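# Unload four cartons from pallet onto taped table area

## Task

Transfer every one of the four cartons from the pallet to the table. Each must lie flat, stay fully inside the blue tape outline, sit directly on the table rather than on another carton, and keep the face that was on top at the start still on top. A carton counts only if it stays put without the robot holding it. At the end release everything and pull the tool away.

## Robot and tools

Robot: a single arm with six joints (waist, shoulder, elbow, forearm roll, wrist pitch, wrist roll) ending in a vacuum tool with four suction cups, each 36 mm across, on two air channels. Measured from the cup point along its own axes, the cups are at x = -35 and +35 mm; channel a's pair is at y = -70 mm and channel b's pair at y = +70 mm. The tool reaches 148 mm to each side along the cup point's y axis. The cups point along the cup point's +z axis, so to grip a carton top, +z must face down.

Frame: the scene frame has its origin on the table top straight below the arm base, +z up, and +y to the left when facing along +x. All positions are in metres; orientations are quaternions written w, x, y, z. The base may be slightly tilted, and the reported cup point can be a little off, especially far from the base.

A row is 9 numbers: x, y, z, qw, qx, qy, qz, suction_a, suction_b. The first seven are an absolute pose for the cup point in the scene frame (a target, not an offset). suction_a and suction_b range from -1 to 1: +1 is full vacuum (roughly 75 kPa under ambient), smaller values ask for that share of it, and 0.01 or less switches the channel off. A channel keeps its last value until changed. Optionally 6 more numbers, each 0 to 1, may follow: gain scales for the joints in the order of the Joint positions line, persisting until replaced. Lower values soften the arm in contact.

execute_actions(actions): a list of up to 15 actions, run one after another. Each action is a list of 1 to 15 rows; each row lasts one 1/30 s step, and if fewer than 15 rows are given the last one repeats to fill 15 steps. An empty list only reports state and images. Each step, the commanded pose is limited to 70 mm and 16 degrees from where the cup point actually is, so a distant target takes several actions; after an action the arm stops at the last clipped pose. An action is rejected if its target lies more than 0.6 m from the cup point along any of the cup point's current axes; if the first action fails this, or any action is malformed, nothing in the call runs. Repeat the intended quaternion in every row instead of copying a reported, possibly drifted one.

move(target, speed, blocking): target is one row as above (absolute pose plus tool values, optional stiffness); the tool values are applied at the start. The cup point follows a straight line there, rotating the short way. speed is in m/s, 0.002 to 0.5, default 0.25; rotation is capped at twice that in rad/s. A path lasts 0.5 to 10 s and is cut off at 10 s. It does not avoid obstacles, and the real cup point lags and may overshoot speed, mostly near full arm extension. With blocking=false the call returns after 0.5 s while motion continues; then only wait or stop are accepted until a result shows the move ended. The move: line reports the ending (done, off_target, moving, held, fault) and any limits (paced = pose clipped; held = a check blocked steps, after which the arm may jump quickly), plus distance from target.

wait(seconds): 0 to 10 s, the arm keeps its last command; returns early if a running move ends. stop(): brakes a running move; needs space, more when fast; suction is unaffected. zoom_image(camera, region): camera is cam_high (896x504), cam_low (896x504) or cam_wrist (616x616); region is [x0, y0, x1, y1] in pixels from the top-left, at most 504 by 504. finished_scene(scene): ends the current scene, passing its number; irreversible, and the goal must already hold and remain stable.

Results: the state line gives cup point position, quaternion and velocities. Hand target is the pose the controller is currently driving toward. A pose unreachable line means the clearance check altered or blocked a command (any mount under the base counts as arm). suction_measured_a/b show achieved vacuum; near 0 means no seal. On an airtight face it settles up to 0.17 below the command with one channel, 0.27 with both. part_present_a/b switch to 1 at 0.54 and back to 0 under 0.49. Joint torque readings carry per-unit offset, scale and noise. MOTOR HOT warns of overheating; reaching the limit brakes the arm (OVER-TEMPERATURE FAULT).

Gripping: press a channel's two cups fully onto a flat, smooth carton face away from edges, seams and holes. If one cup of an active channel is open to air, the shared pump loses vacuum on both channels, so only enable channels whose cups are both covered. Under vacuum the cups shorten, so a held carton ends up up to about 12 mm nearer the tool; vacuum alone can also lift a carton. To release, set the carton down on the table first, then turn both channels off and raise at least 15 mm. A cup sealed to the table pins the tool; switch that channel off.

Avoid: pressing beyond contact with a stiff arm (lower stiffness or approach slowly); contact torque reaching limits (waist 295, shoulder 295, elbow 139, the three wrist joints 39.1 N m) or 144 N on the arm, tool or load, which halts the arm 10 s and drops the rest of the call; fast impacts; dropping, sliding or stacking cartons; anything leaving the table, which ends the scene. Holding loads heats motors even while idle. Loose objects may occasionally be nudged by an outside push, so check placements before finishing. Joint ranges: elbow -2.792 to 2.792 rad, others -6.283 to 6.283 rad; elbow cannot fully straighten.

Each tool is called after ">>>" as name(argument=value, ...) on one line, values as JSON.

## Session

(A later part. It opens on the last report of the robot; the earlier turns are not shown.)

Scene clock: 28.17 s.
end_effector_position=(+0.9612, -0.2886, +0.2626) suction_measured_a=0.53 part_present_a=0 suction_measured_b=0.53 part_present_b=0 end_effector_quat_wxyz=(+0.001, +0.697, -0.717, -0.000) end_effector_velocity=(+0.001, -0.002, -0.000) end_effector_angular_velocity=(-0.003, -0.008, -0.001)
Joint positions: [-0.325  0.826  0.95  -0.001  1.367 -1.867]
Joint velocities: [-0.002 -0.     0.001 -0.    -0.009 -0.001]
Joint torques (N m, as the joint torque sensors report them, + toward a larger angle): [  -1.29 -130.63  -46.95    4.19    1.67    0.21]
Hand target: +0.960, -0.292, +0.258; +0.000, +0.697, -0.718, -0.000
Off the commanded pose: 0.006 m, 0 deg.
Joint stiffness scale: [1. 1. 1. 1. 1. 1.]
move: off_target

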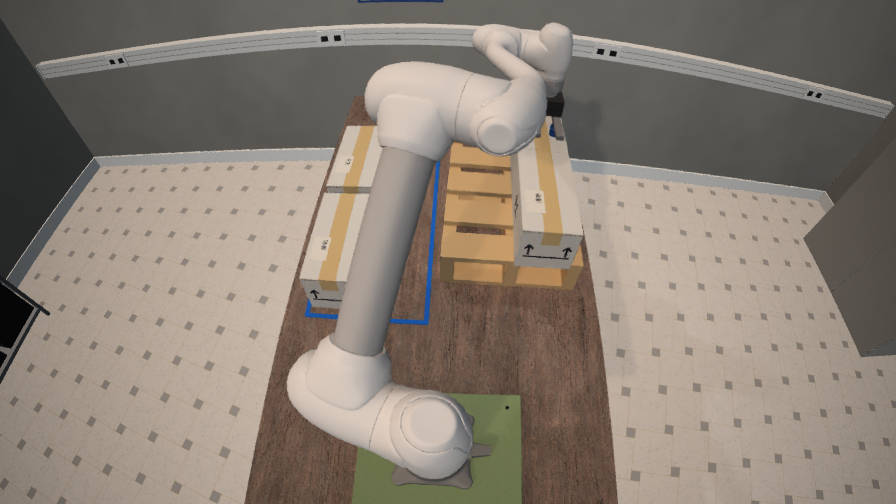

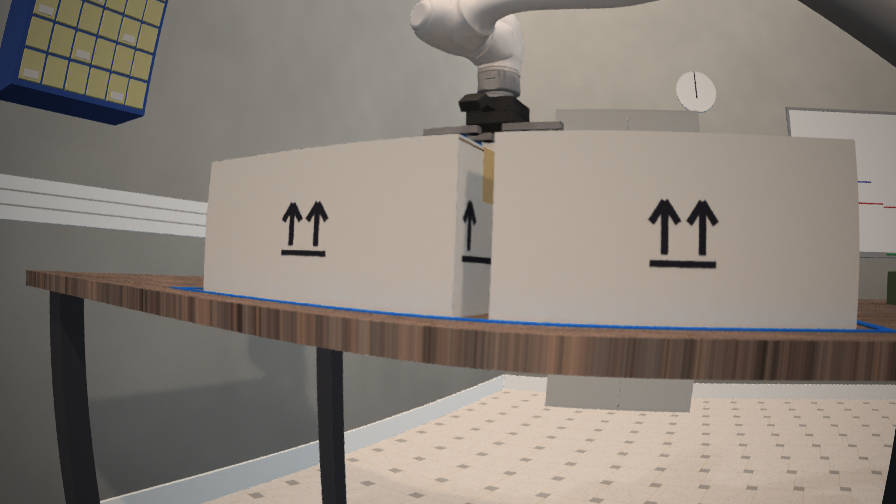

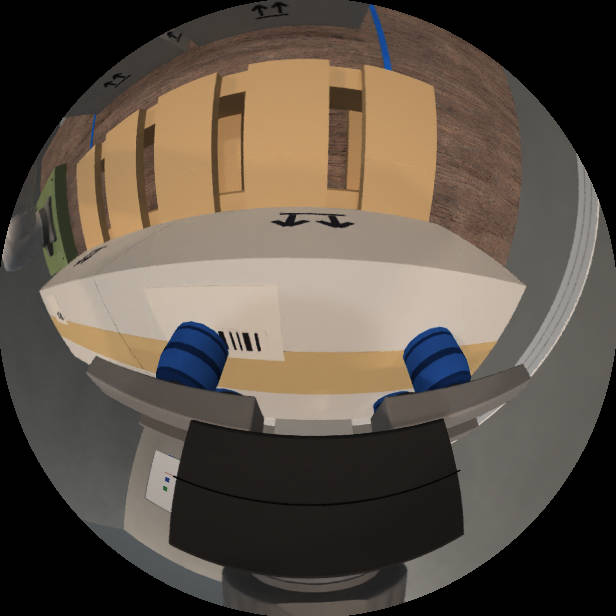

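>>> move(target=[0.972,-0.28,0.289,0,0.6965,-0.7175,0,1,1], speed=0.06)

>>> move(target=[0.985,0.112,0.287,0,0.7071,-0.7071,0,1,1])

>>> move(target=[0.898,0.131,0.148,0,0.7071,-0.7071,0,1,1], speed=0.15)

>>> move(target=[0.898,0.131,0.131,0,0.7071,-0.7071,0,1,1], speed=0.02)

>>> execute_actions(actions=[[[0.9,0.128,0.142,0,0.7071,-0.7071,0,0,0]]])

>>> move(target=[0.895,0.12,0.25,0,0.7071,-0.7071,0,0,0])

>>> move(target=[0.645,-0.283,0.3,0,0.6965,-0.7175,0,0,0], speed=0.35)

>>> move(target=[0.645,-0.283,0.258,0,0.6965,-0.7175,0,1,1], speed=0.04)

Scene clock: 29.60 s.
end_effector_position=(+0.9706, -0.2840, +0.2871) suction_measured_a=0.74 part_present_a=1 suction_measured_b=0.74 part_present_b=1 end_effector_quat_wxyz=(-0.000, +0.696, -0.718, +0.002) end_effector_velocity=(+0.000, +0.001, -0.002) end_effector_angular_velocity=(+0.002, +0.005, +0.001)
Joint positions: [-0.317  0.83   0.898 -0.001  1.409 -1.859]
Joint velocities: [ 0.001  0.003 -0.002 -0.     0.004  0.001]
Joint torques (N m, as the joint torque sensors report them, + toward a larger angle): [   3.44 -154.21  -54.84    3.93    0.96    0.24]
Hand target: +0.972, -0.280, +0.289; -0.000, +0.697, -0.718, +0.000
Off the commanded pose: 0.005 m, 0 deg.
Joint stiffness scale: [1. 1. 1. 1. 1. 1.]
move: off_target

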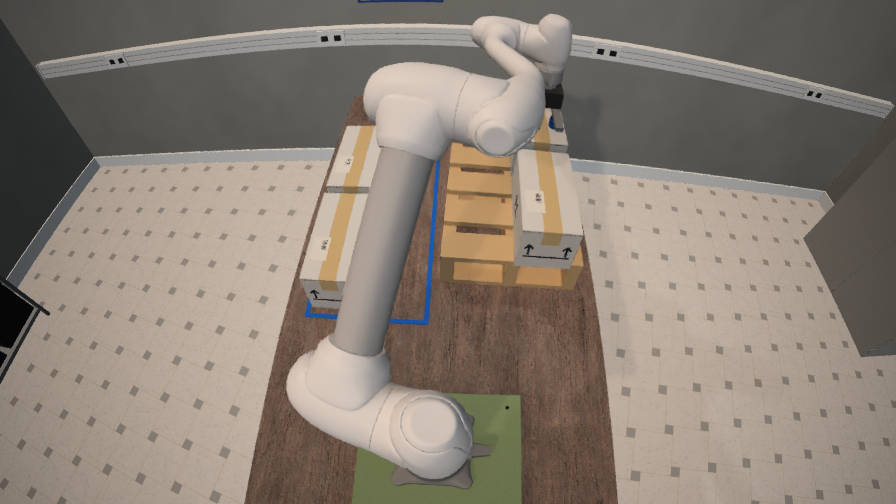

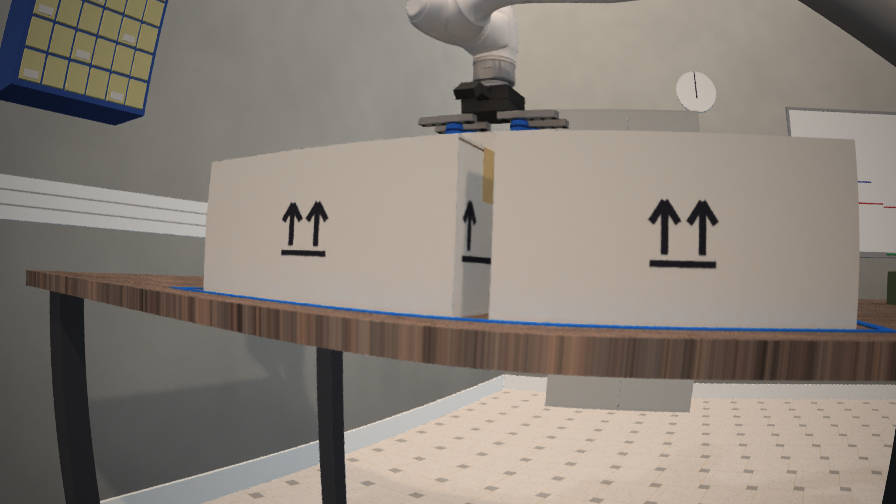

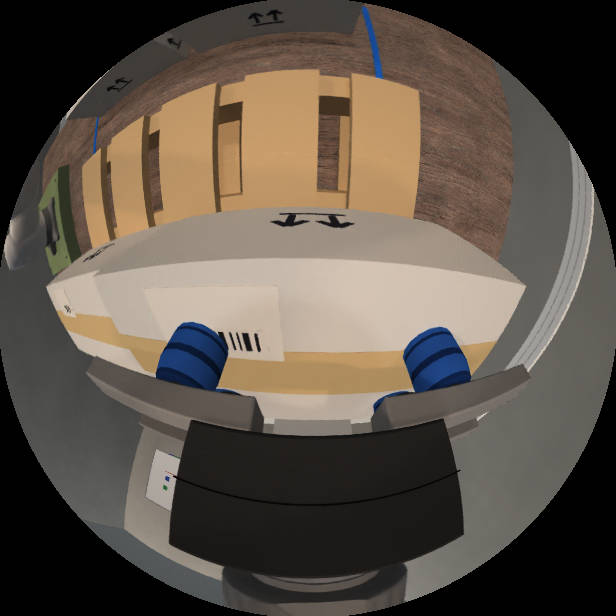

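Scene clock: 31.63 s.
end_effector_position=(+0.9845, +0.1083, +0.2848) suction_measured_a=0.74 part_present_a=1 suction_measured_b=0.74 part_present_b=1 end_effector_quat_wxyz=(-0.001, +0.707, -0.707, +0.002) end_effector_velocity=(+0.000, +0.001, -0.000) end_effector_angular_velocity=(-0.000, +0.001, -0.001)
Joint positions: [ 0.076  0.79   0.975 -0.001  1.372 -1.496]
Joint velocities: [ 0.001  0.001 -0.001  0.     0.001  0.002]
Joint torques (N m, as the joint torque sensors report them, + toward a larger angle): [   1.62 -150.88  -56.85    4.88    0.8     0.14]
Hand target: +0.985, +0.112, +0.287; -0.000, +0.707, -0.707, +0.000
Off the commanded pose: 0.004 m, 0 deg.
Joint stiffness scale: [1. 1. 1. 1. 1. 1.]
move: off_target

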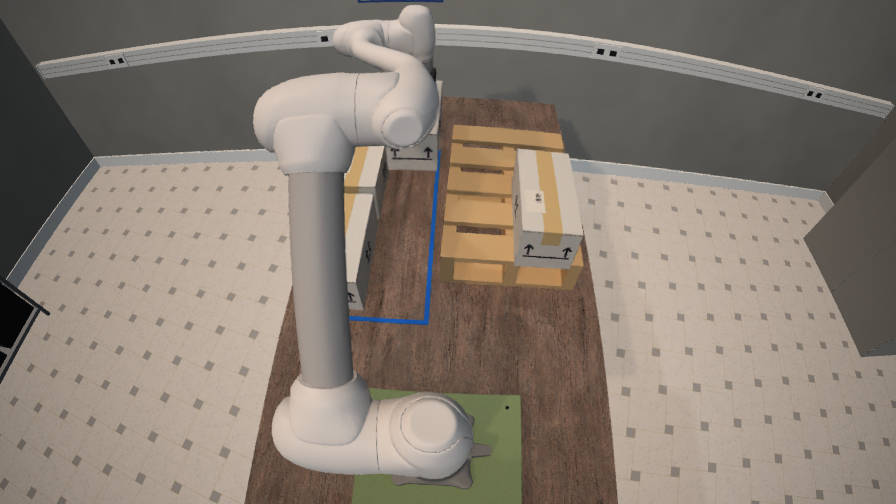

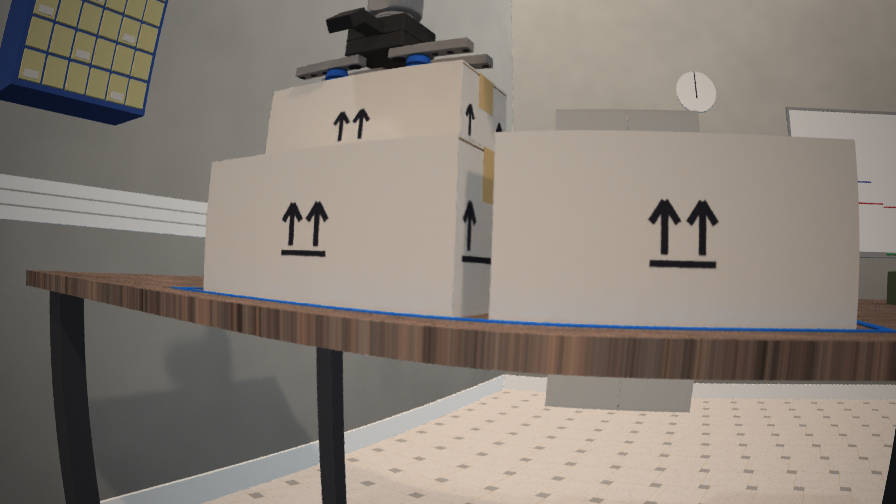

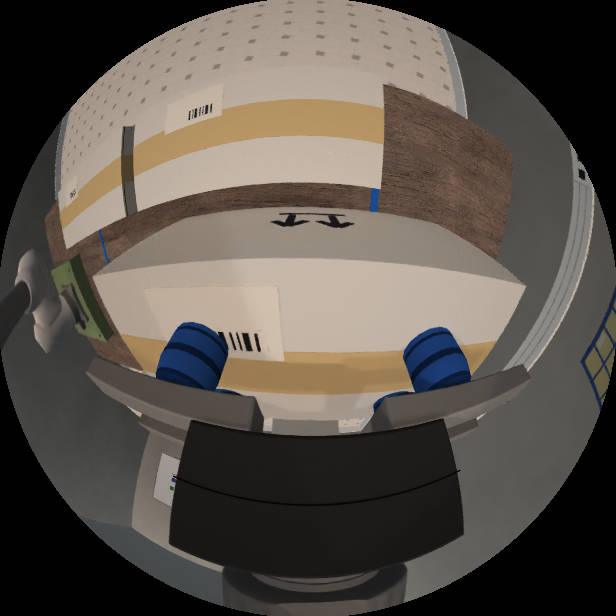

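Scene clock: 33.10 s.
end_effector_position=(+0.8994, +0.1271, +0.1496) suction_measured_a=0.74 part_present_a=1 suction_measured_b=0.74 part_present_b=1 end_effector_quat_wxyz=(+0.002, +0.707, -0.707, -0.001) end_effector_velocity=(+0.002, -0.000, +0.003) end_effector_angular_velocity=(+0.001, -0.009, -0.001)
Joint positions: [ 0.104  0.737  1.328 -0.001  1.08  -1.468]
Joint velocities: [-0.001 -0.003 -0.     0.    -0.007  0.   ]
Joint torques (N m, as the joint torque sensors report them, + toward a larger angle): [  -0.68 -139.59  -51.44    3.97    1.39    0.14]
Hand target: +0.898, +0.131, +0.148; -0.000, +0.707, -0.707, -0.000
Off the commanded pose: 0.004 m, 0 deg.
Joint stiffness scale: [1. 1. 1. 1. 1. 1.]
move: off_target

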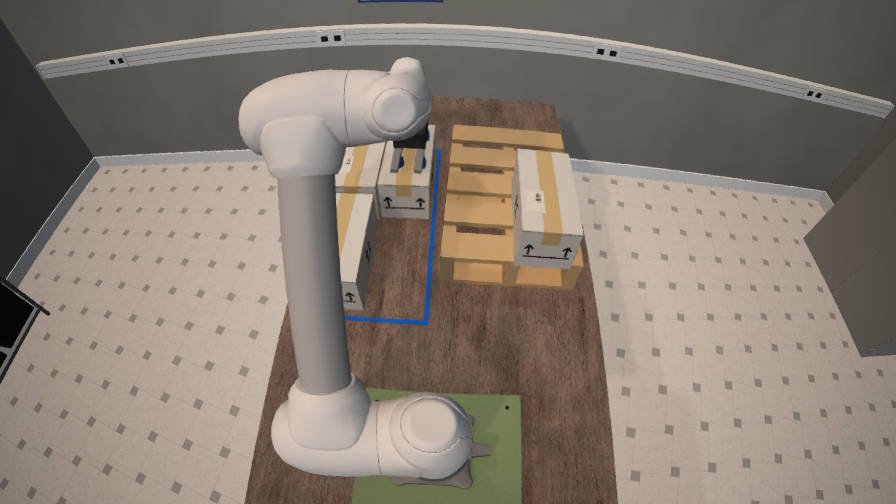

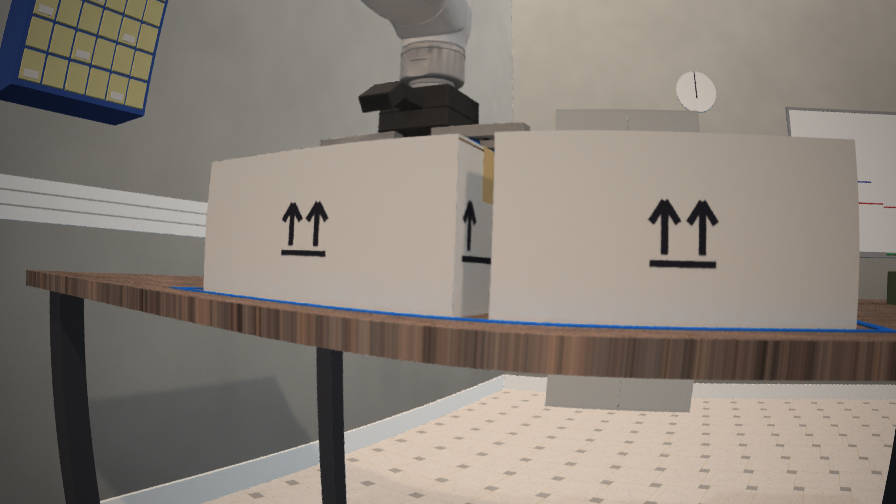

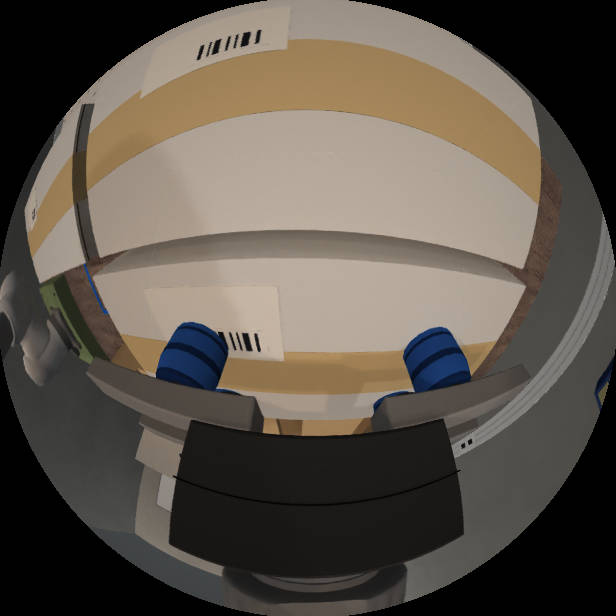

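Scene clock: 34.27 s.
end_effector_position=(+0.9007, +0.1273, +0.1383) suction_measured_a=0.74 part_present_a=1 suction_measured_b=0.74 part_present_b=1 end_effector_quat_wxyz=(-0.000, +0.707, -0.707, +0.001) end_effector_velocity=(+0.000, +0.001, -0.000) end_effector_angular_velocity=(+0.000, -0.001, +0.001)
Joint positions: [ 0.104  0.746  1.335 -0.001  1.058 -1.468]
Joint velocities: [ 0.001  0.    -0.001 -0.    -0.001 -0.   ]
Joint torques (N m, as the joint torque sensors report them, + toward a larger angle): [   5.23 -127.94  -47.76    4.01   -0.2     0.09]
Hand target: +0.898, +0.131, +0.131; +0.000, +0.707, -0.707, -0.000
Off the commanded pose: 0.009 m, 0 deg.
Joint stiffness scale: [1. 1. 1. 1. 1. 1.]
move: off_target

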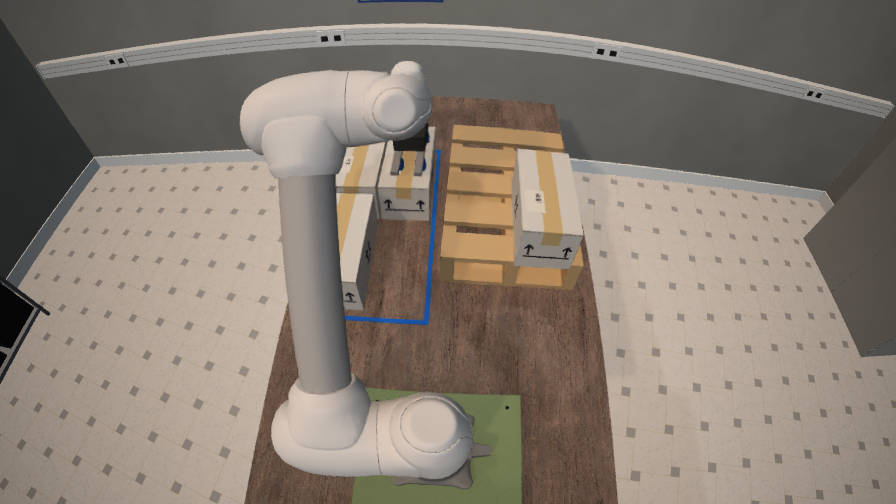

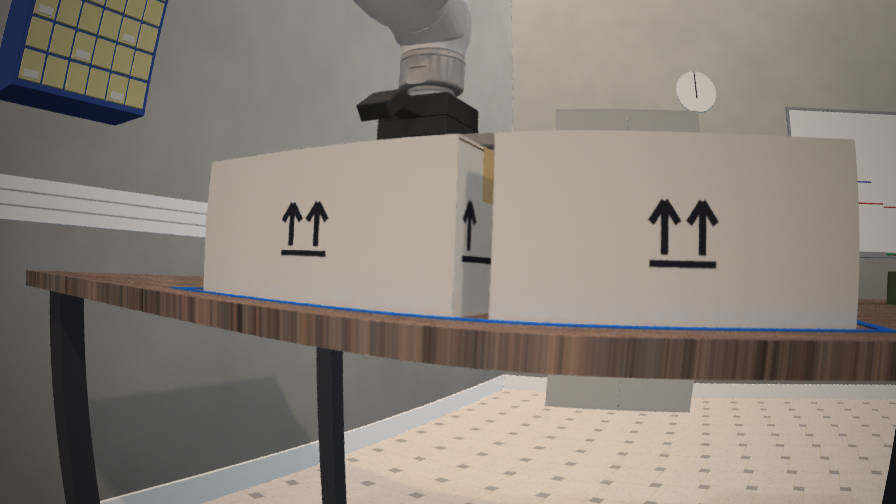

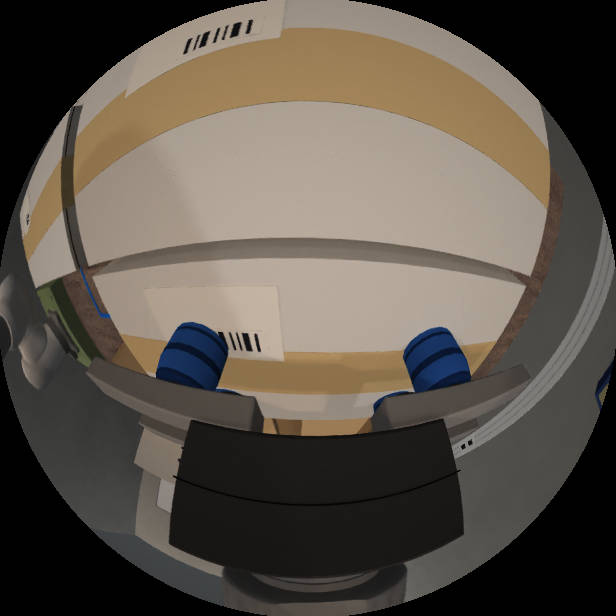

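Scene clock: 34.77 s.
end_effector_position=(+0.9014, +0.1274, +0.1453) suction_measured_a=0.00 part_present_a=0 suction_measured_b=0.00 part_present_b=0 end_effector_quat_wxyz=(-0.003, +0.707, -0.707, +0.003) end_effector_velocity=(-0.000, +0.001, -0.000) end_effector_angular_velocity=(-0.000, +0.001, +0.001)
Joint positions: [ 0.104  0.739  1.334 -0.001  1.06  -1.468]
Joint velocities: [0.001 0.    0.    0.    0.001 0.   ]
Joint torques (N m, as the joint torque sensors report them, + toward a larger angle): [  3.39 -95.56 -31.33   3.94  -2.3    0.42]
Hand target: +0.900, +0.128, +0.142; -0.000, +0.707, -0.707, +0.000
Off the commanded pose: 0.004 m, 0 deg.
Joint stiffness scale: [1. 1. 1. 1. 1. 1.]

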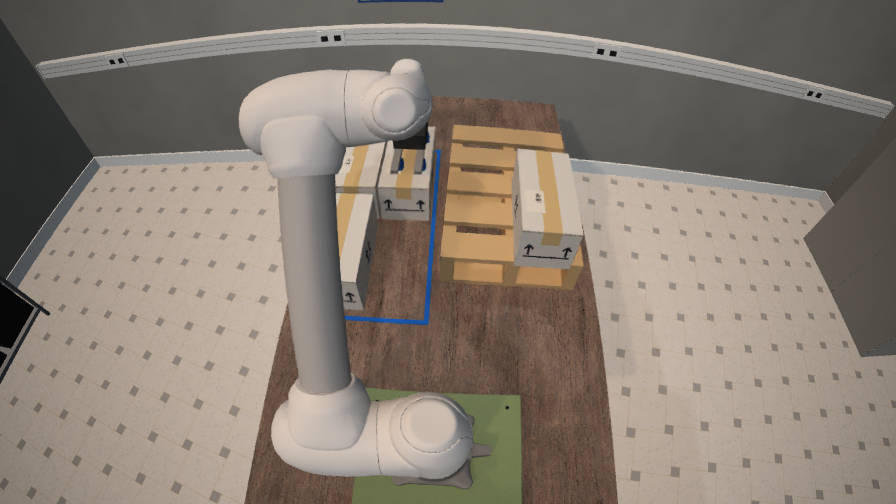

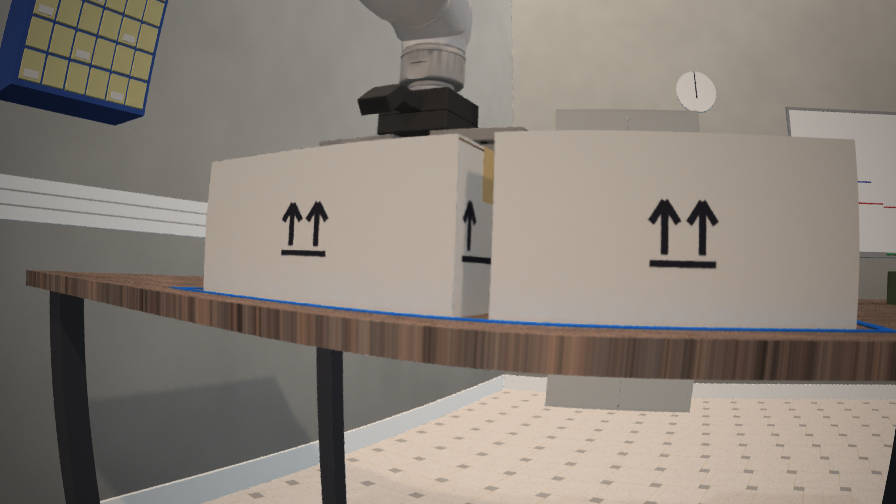

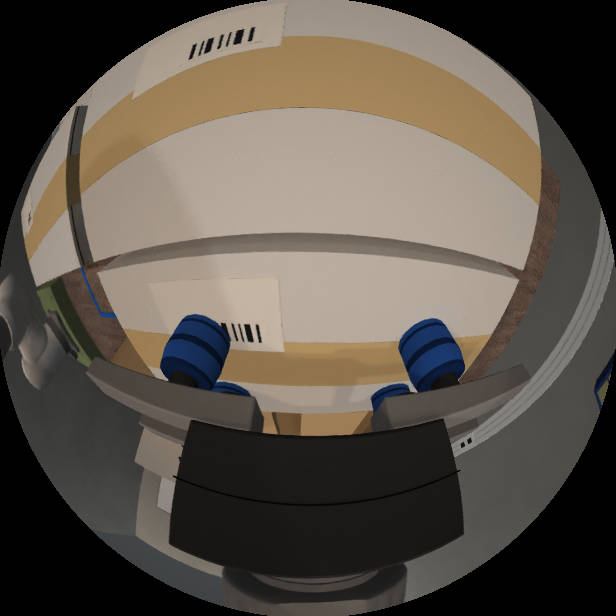

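Scene clock: 35.60 s.
end_effector_position=(+0.8939, +0.1233, +0.2459) suction_measured_a=0.00 part_present_a=0 suction_measured_b=0.00 part_present_b=0 end_effector_quat_wxyz=(-0.000, +0.707, -0.707, +0.001) end_effector_velocity=(-0.001, -0.000, -0.000) end_effector_angular_velocity=(-0.000, +0.005, -0.000)
Joint positions: [ 0.1    0.659  1.279 -0.001  1.202 -1.472]
Joint velocities: [-0.     0.     0.     0.     0.004  0.   ]
Joint torques (N m, as the joint torque sensors report them, + toward a larger angle): [   1.69 -113.28  -44.59    4.09    0.8     0.33]
Hand target: +0.895, +0.120, +0.250; -0.000, +0.707, -0.707, +0.000
Off the commanded pose: 0.005 m, 0 deg.
Joint stiffness scale: [1. 1. 1. 1. 1. 1.]
move: off_target

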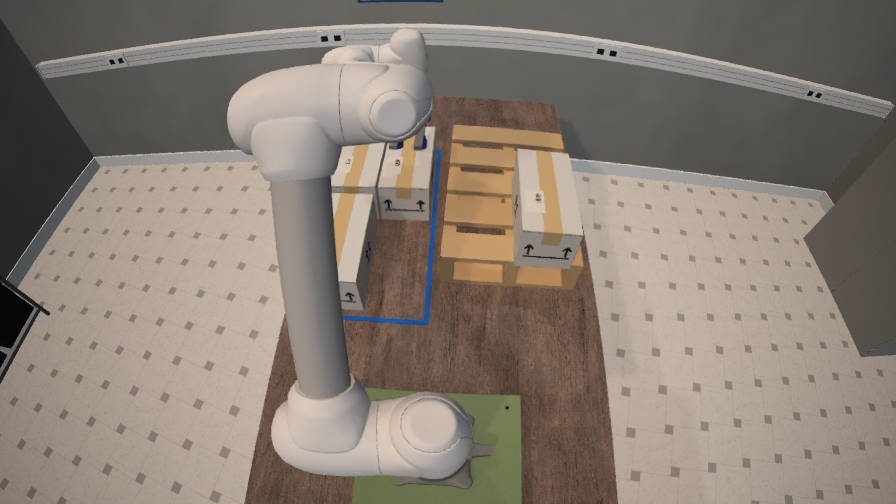

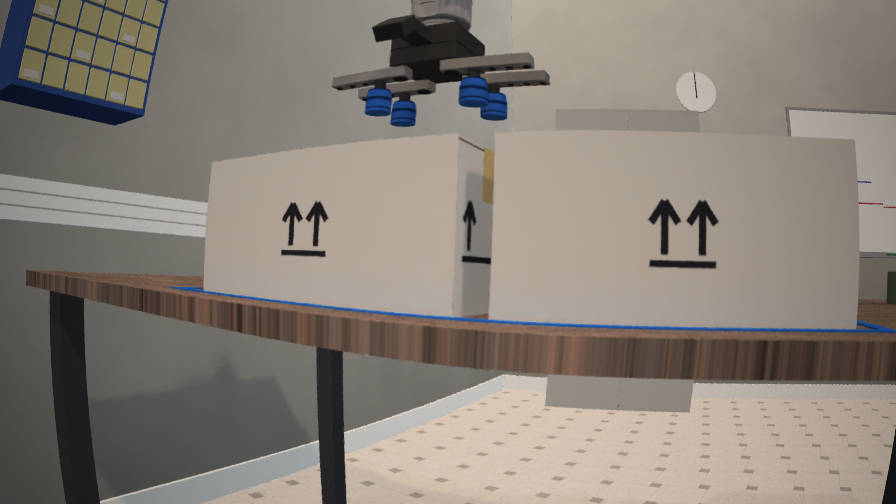

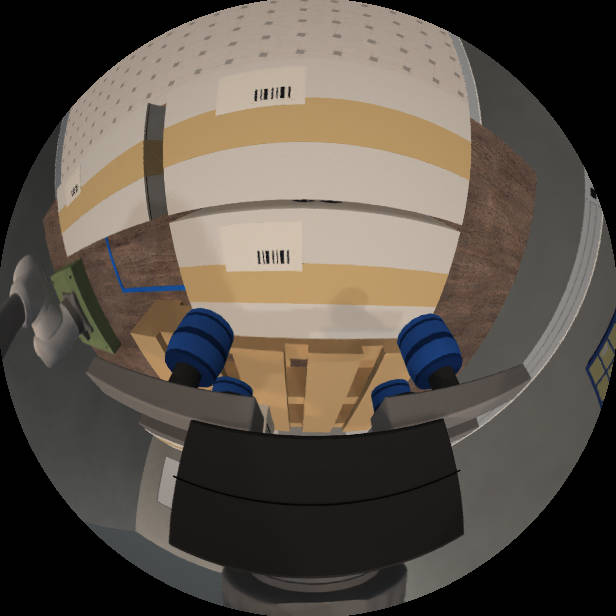

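Scene clock: 37.50 s.
end_effector_position=(+0.6494, -0.2822, +0.3024) suction_measured_a=0.00 part_present_a=0 suction_measured_b=0.00 part_present_b=0 end_effector_quat_wxyz=(-0.000, +0.697, -0.717, +0.002) end_effector_velocity=(-0.000, -0.001, -0.000) end_effector_angular_velocity=(-0.000, -0.000, +0.002)
Joint positions: [-0.457  0.331  1.684 -0.001  1.123 -2.   ]
Joint velocities: [-0.001  0.     0.    -0.    -0.001 -0.003]
Joint torques (N m, as the joint torque sensors report them, + toward a larger angle): [ -2.   -81.03 -41.17   4.03   0.19   0.1 ]
Hand target: +0.645, -0.283, +0.300; +0.000, +0.697, -0.718, -0.000
Off the commanded pose: 0.005 m, 0 deg.
Joint stiffness scale: [1. 1. 1. 1. 1. 1.]
move: off_target

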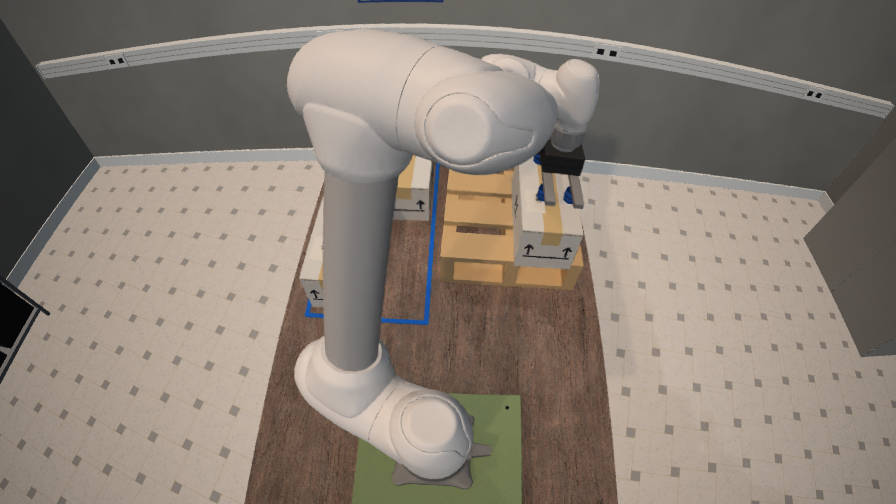

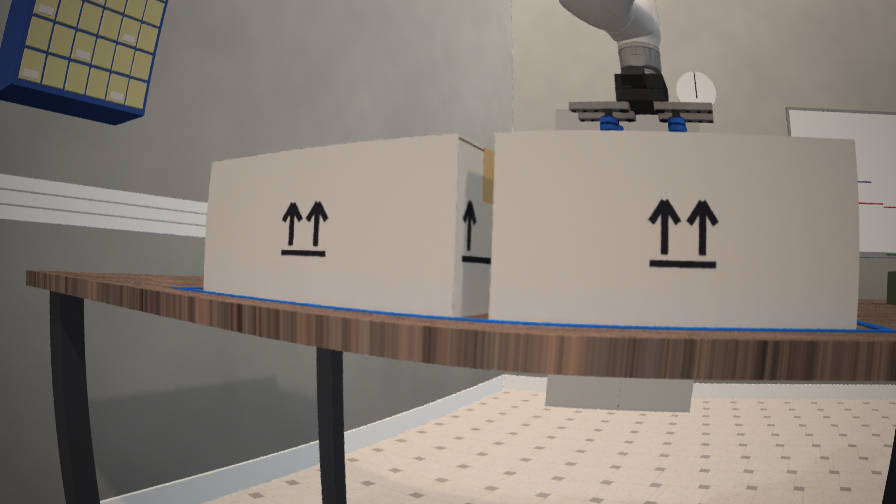

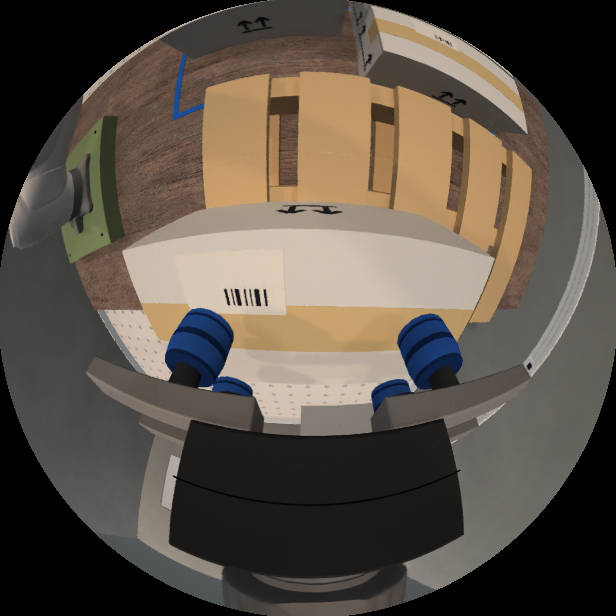

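Scene clock: 39.03 s.
end_effector_position=(+0.6472, -0.2812, +0.2617) suction_measured_a=0.55 part_present_a=1 suction_measured_b=0.55 part_present_b=1 end_effector_quat_wxyz=(+0.001, +0.697, -0.717, -0.000) end_effector_velocity=(+0.001, -0.000, -0.001) end_effector_angular_velocity=(-0.001, -0.002, +0.000)
Joint positions: [-0.457  0.36   1.725 -0.001  1.057 -2.   ]
Joint velocities: [ 0.     0.     0.001  0.    -0.004 -0.   ]
Joint torques (N m, as the joint torque sensors report them, + toward a larger angle): [  1.34 -84.56 -43.5    2.95   1.39   0.41]
Hand target: +0.645, -0.283, +0.258; +0.000, +0.697, -0.718, -0.000
Off the commanded pose: 0.005 m, 0 deg.
Joint stiffness scale: [1. 1. 1. 1. 1. 1.]
move: off_target

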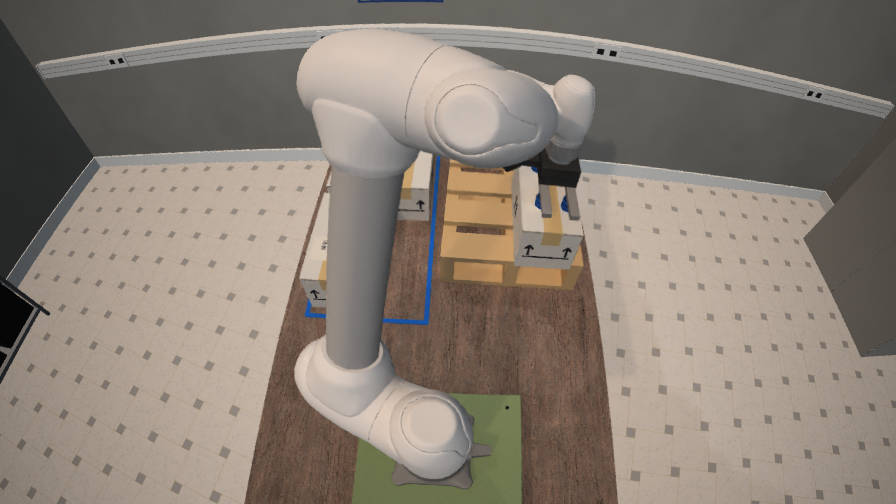

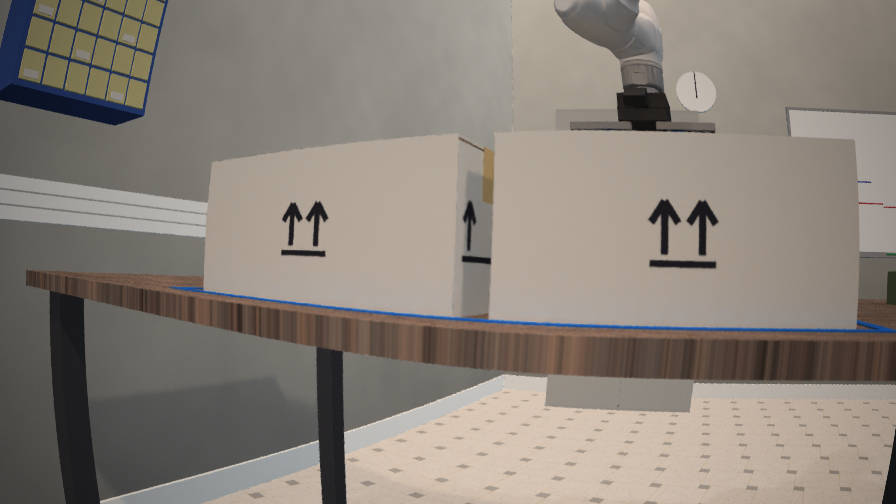

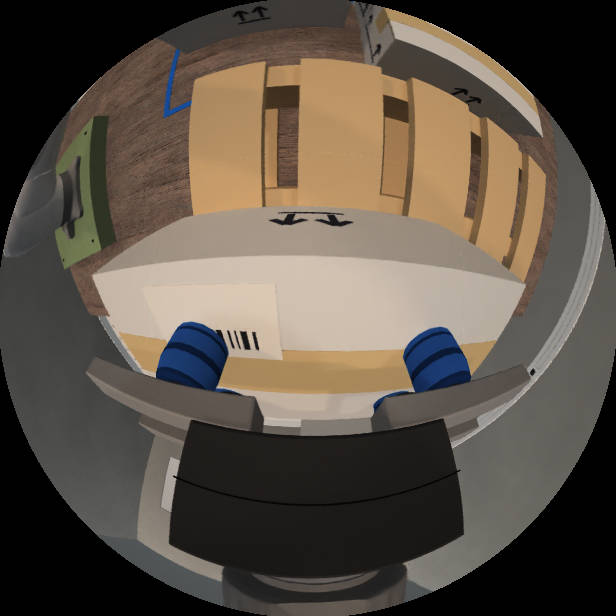

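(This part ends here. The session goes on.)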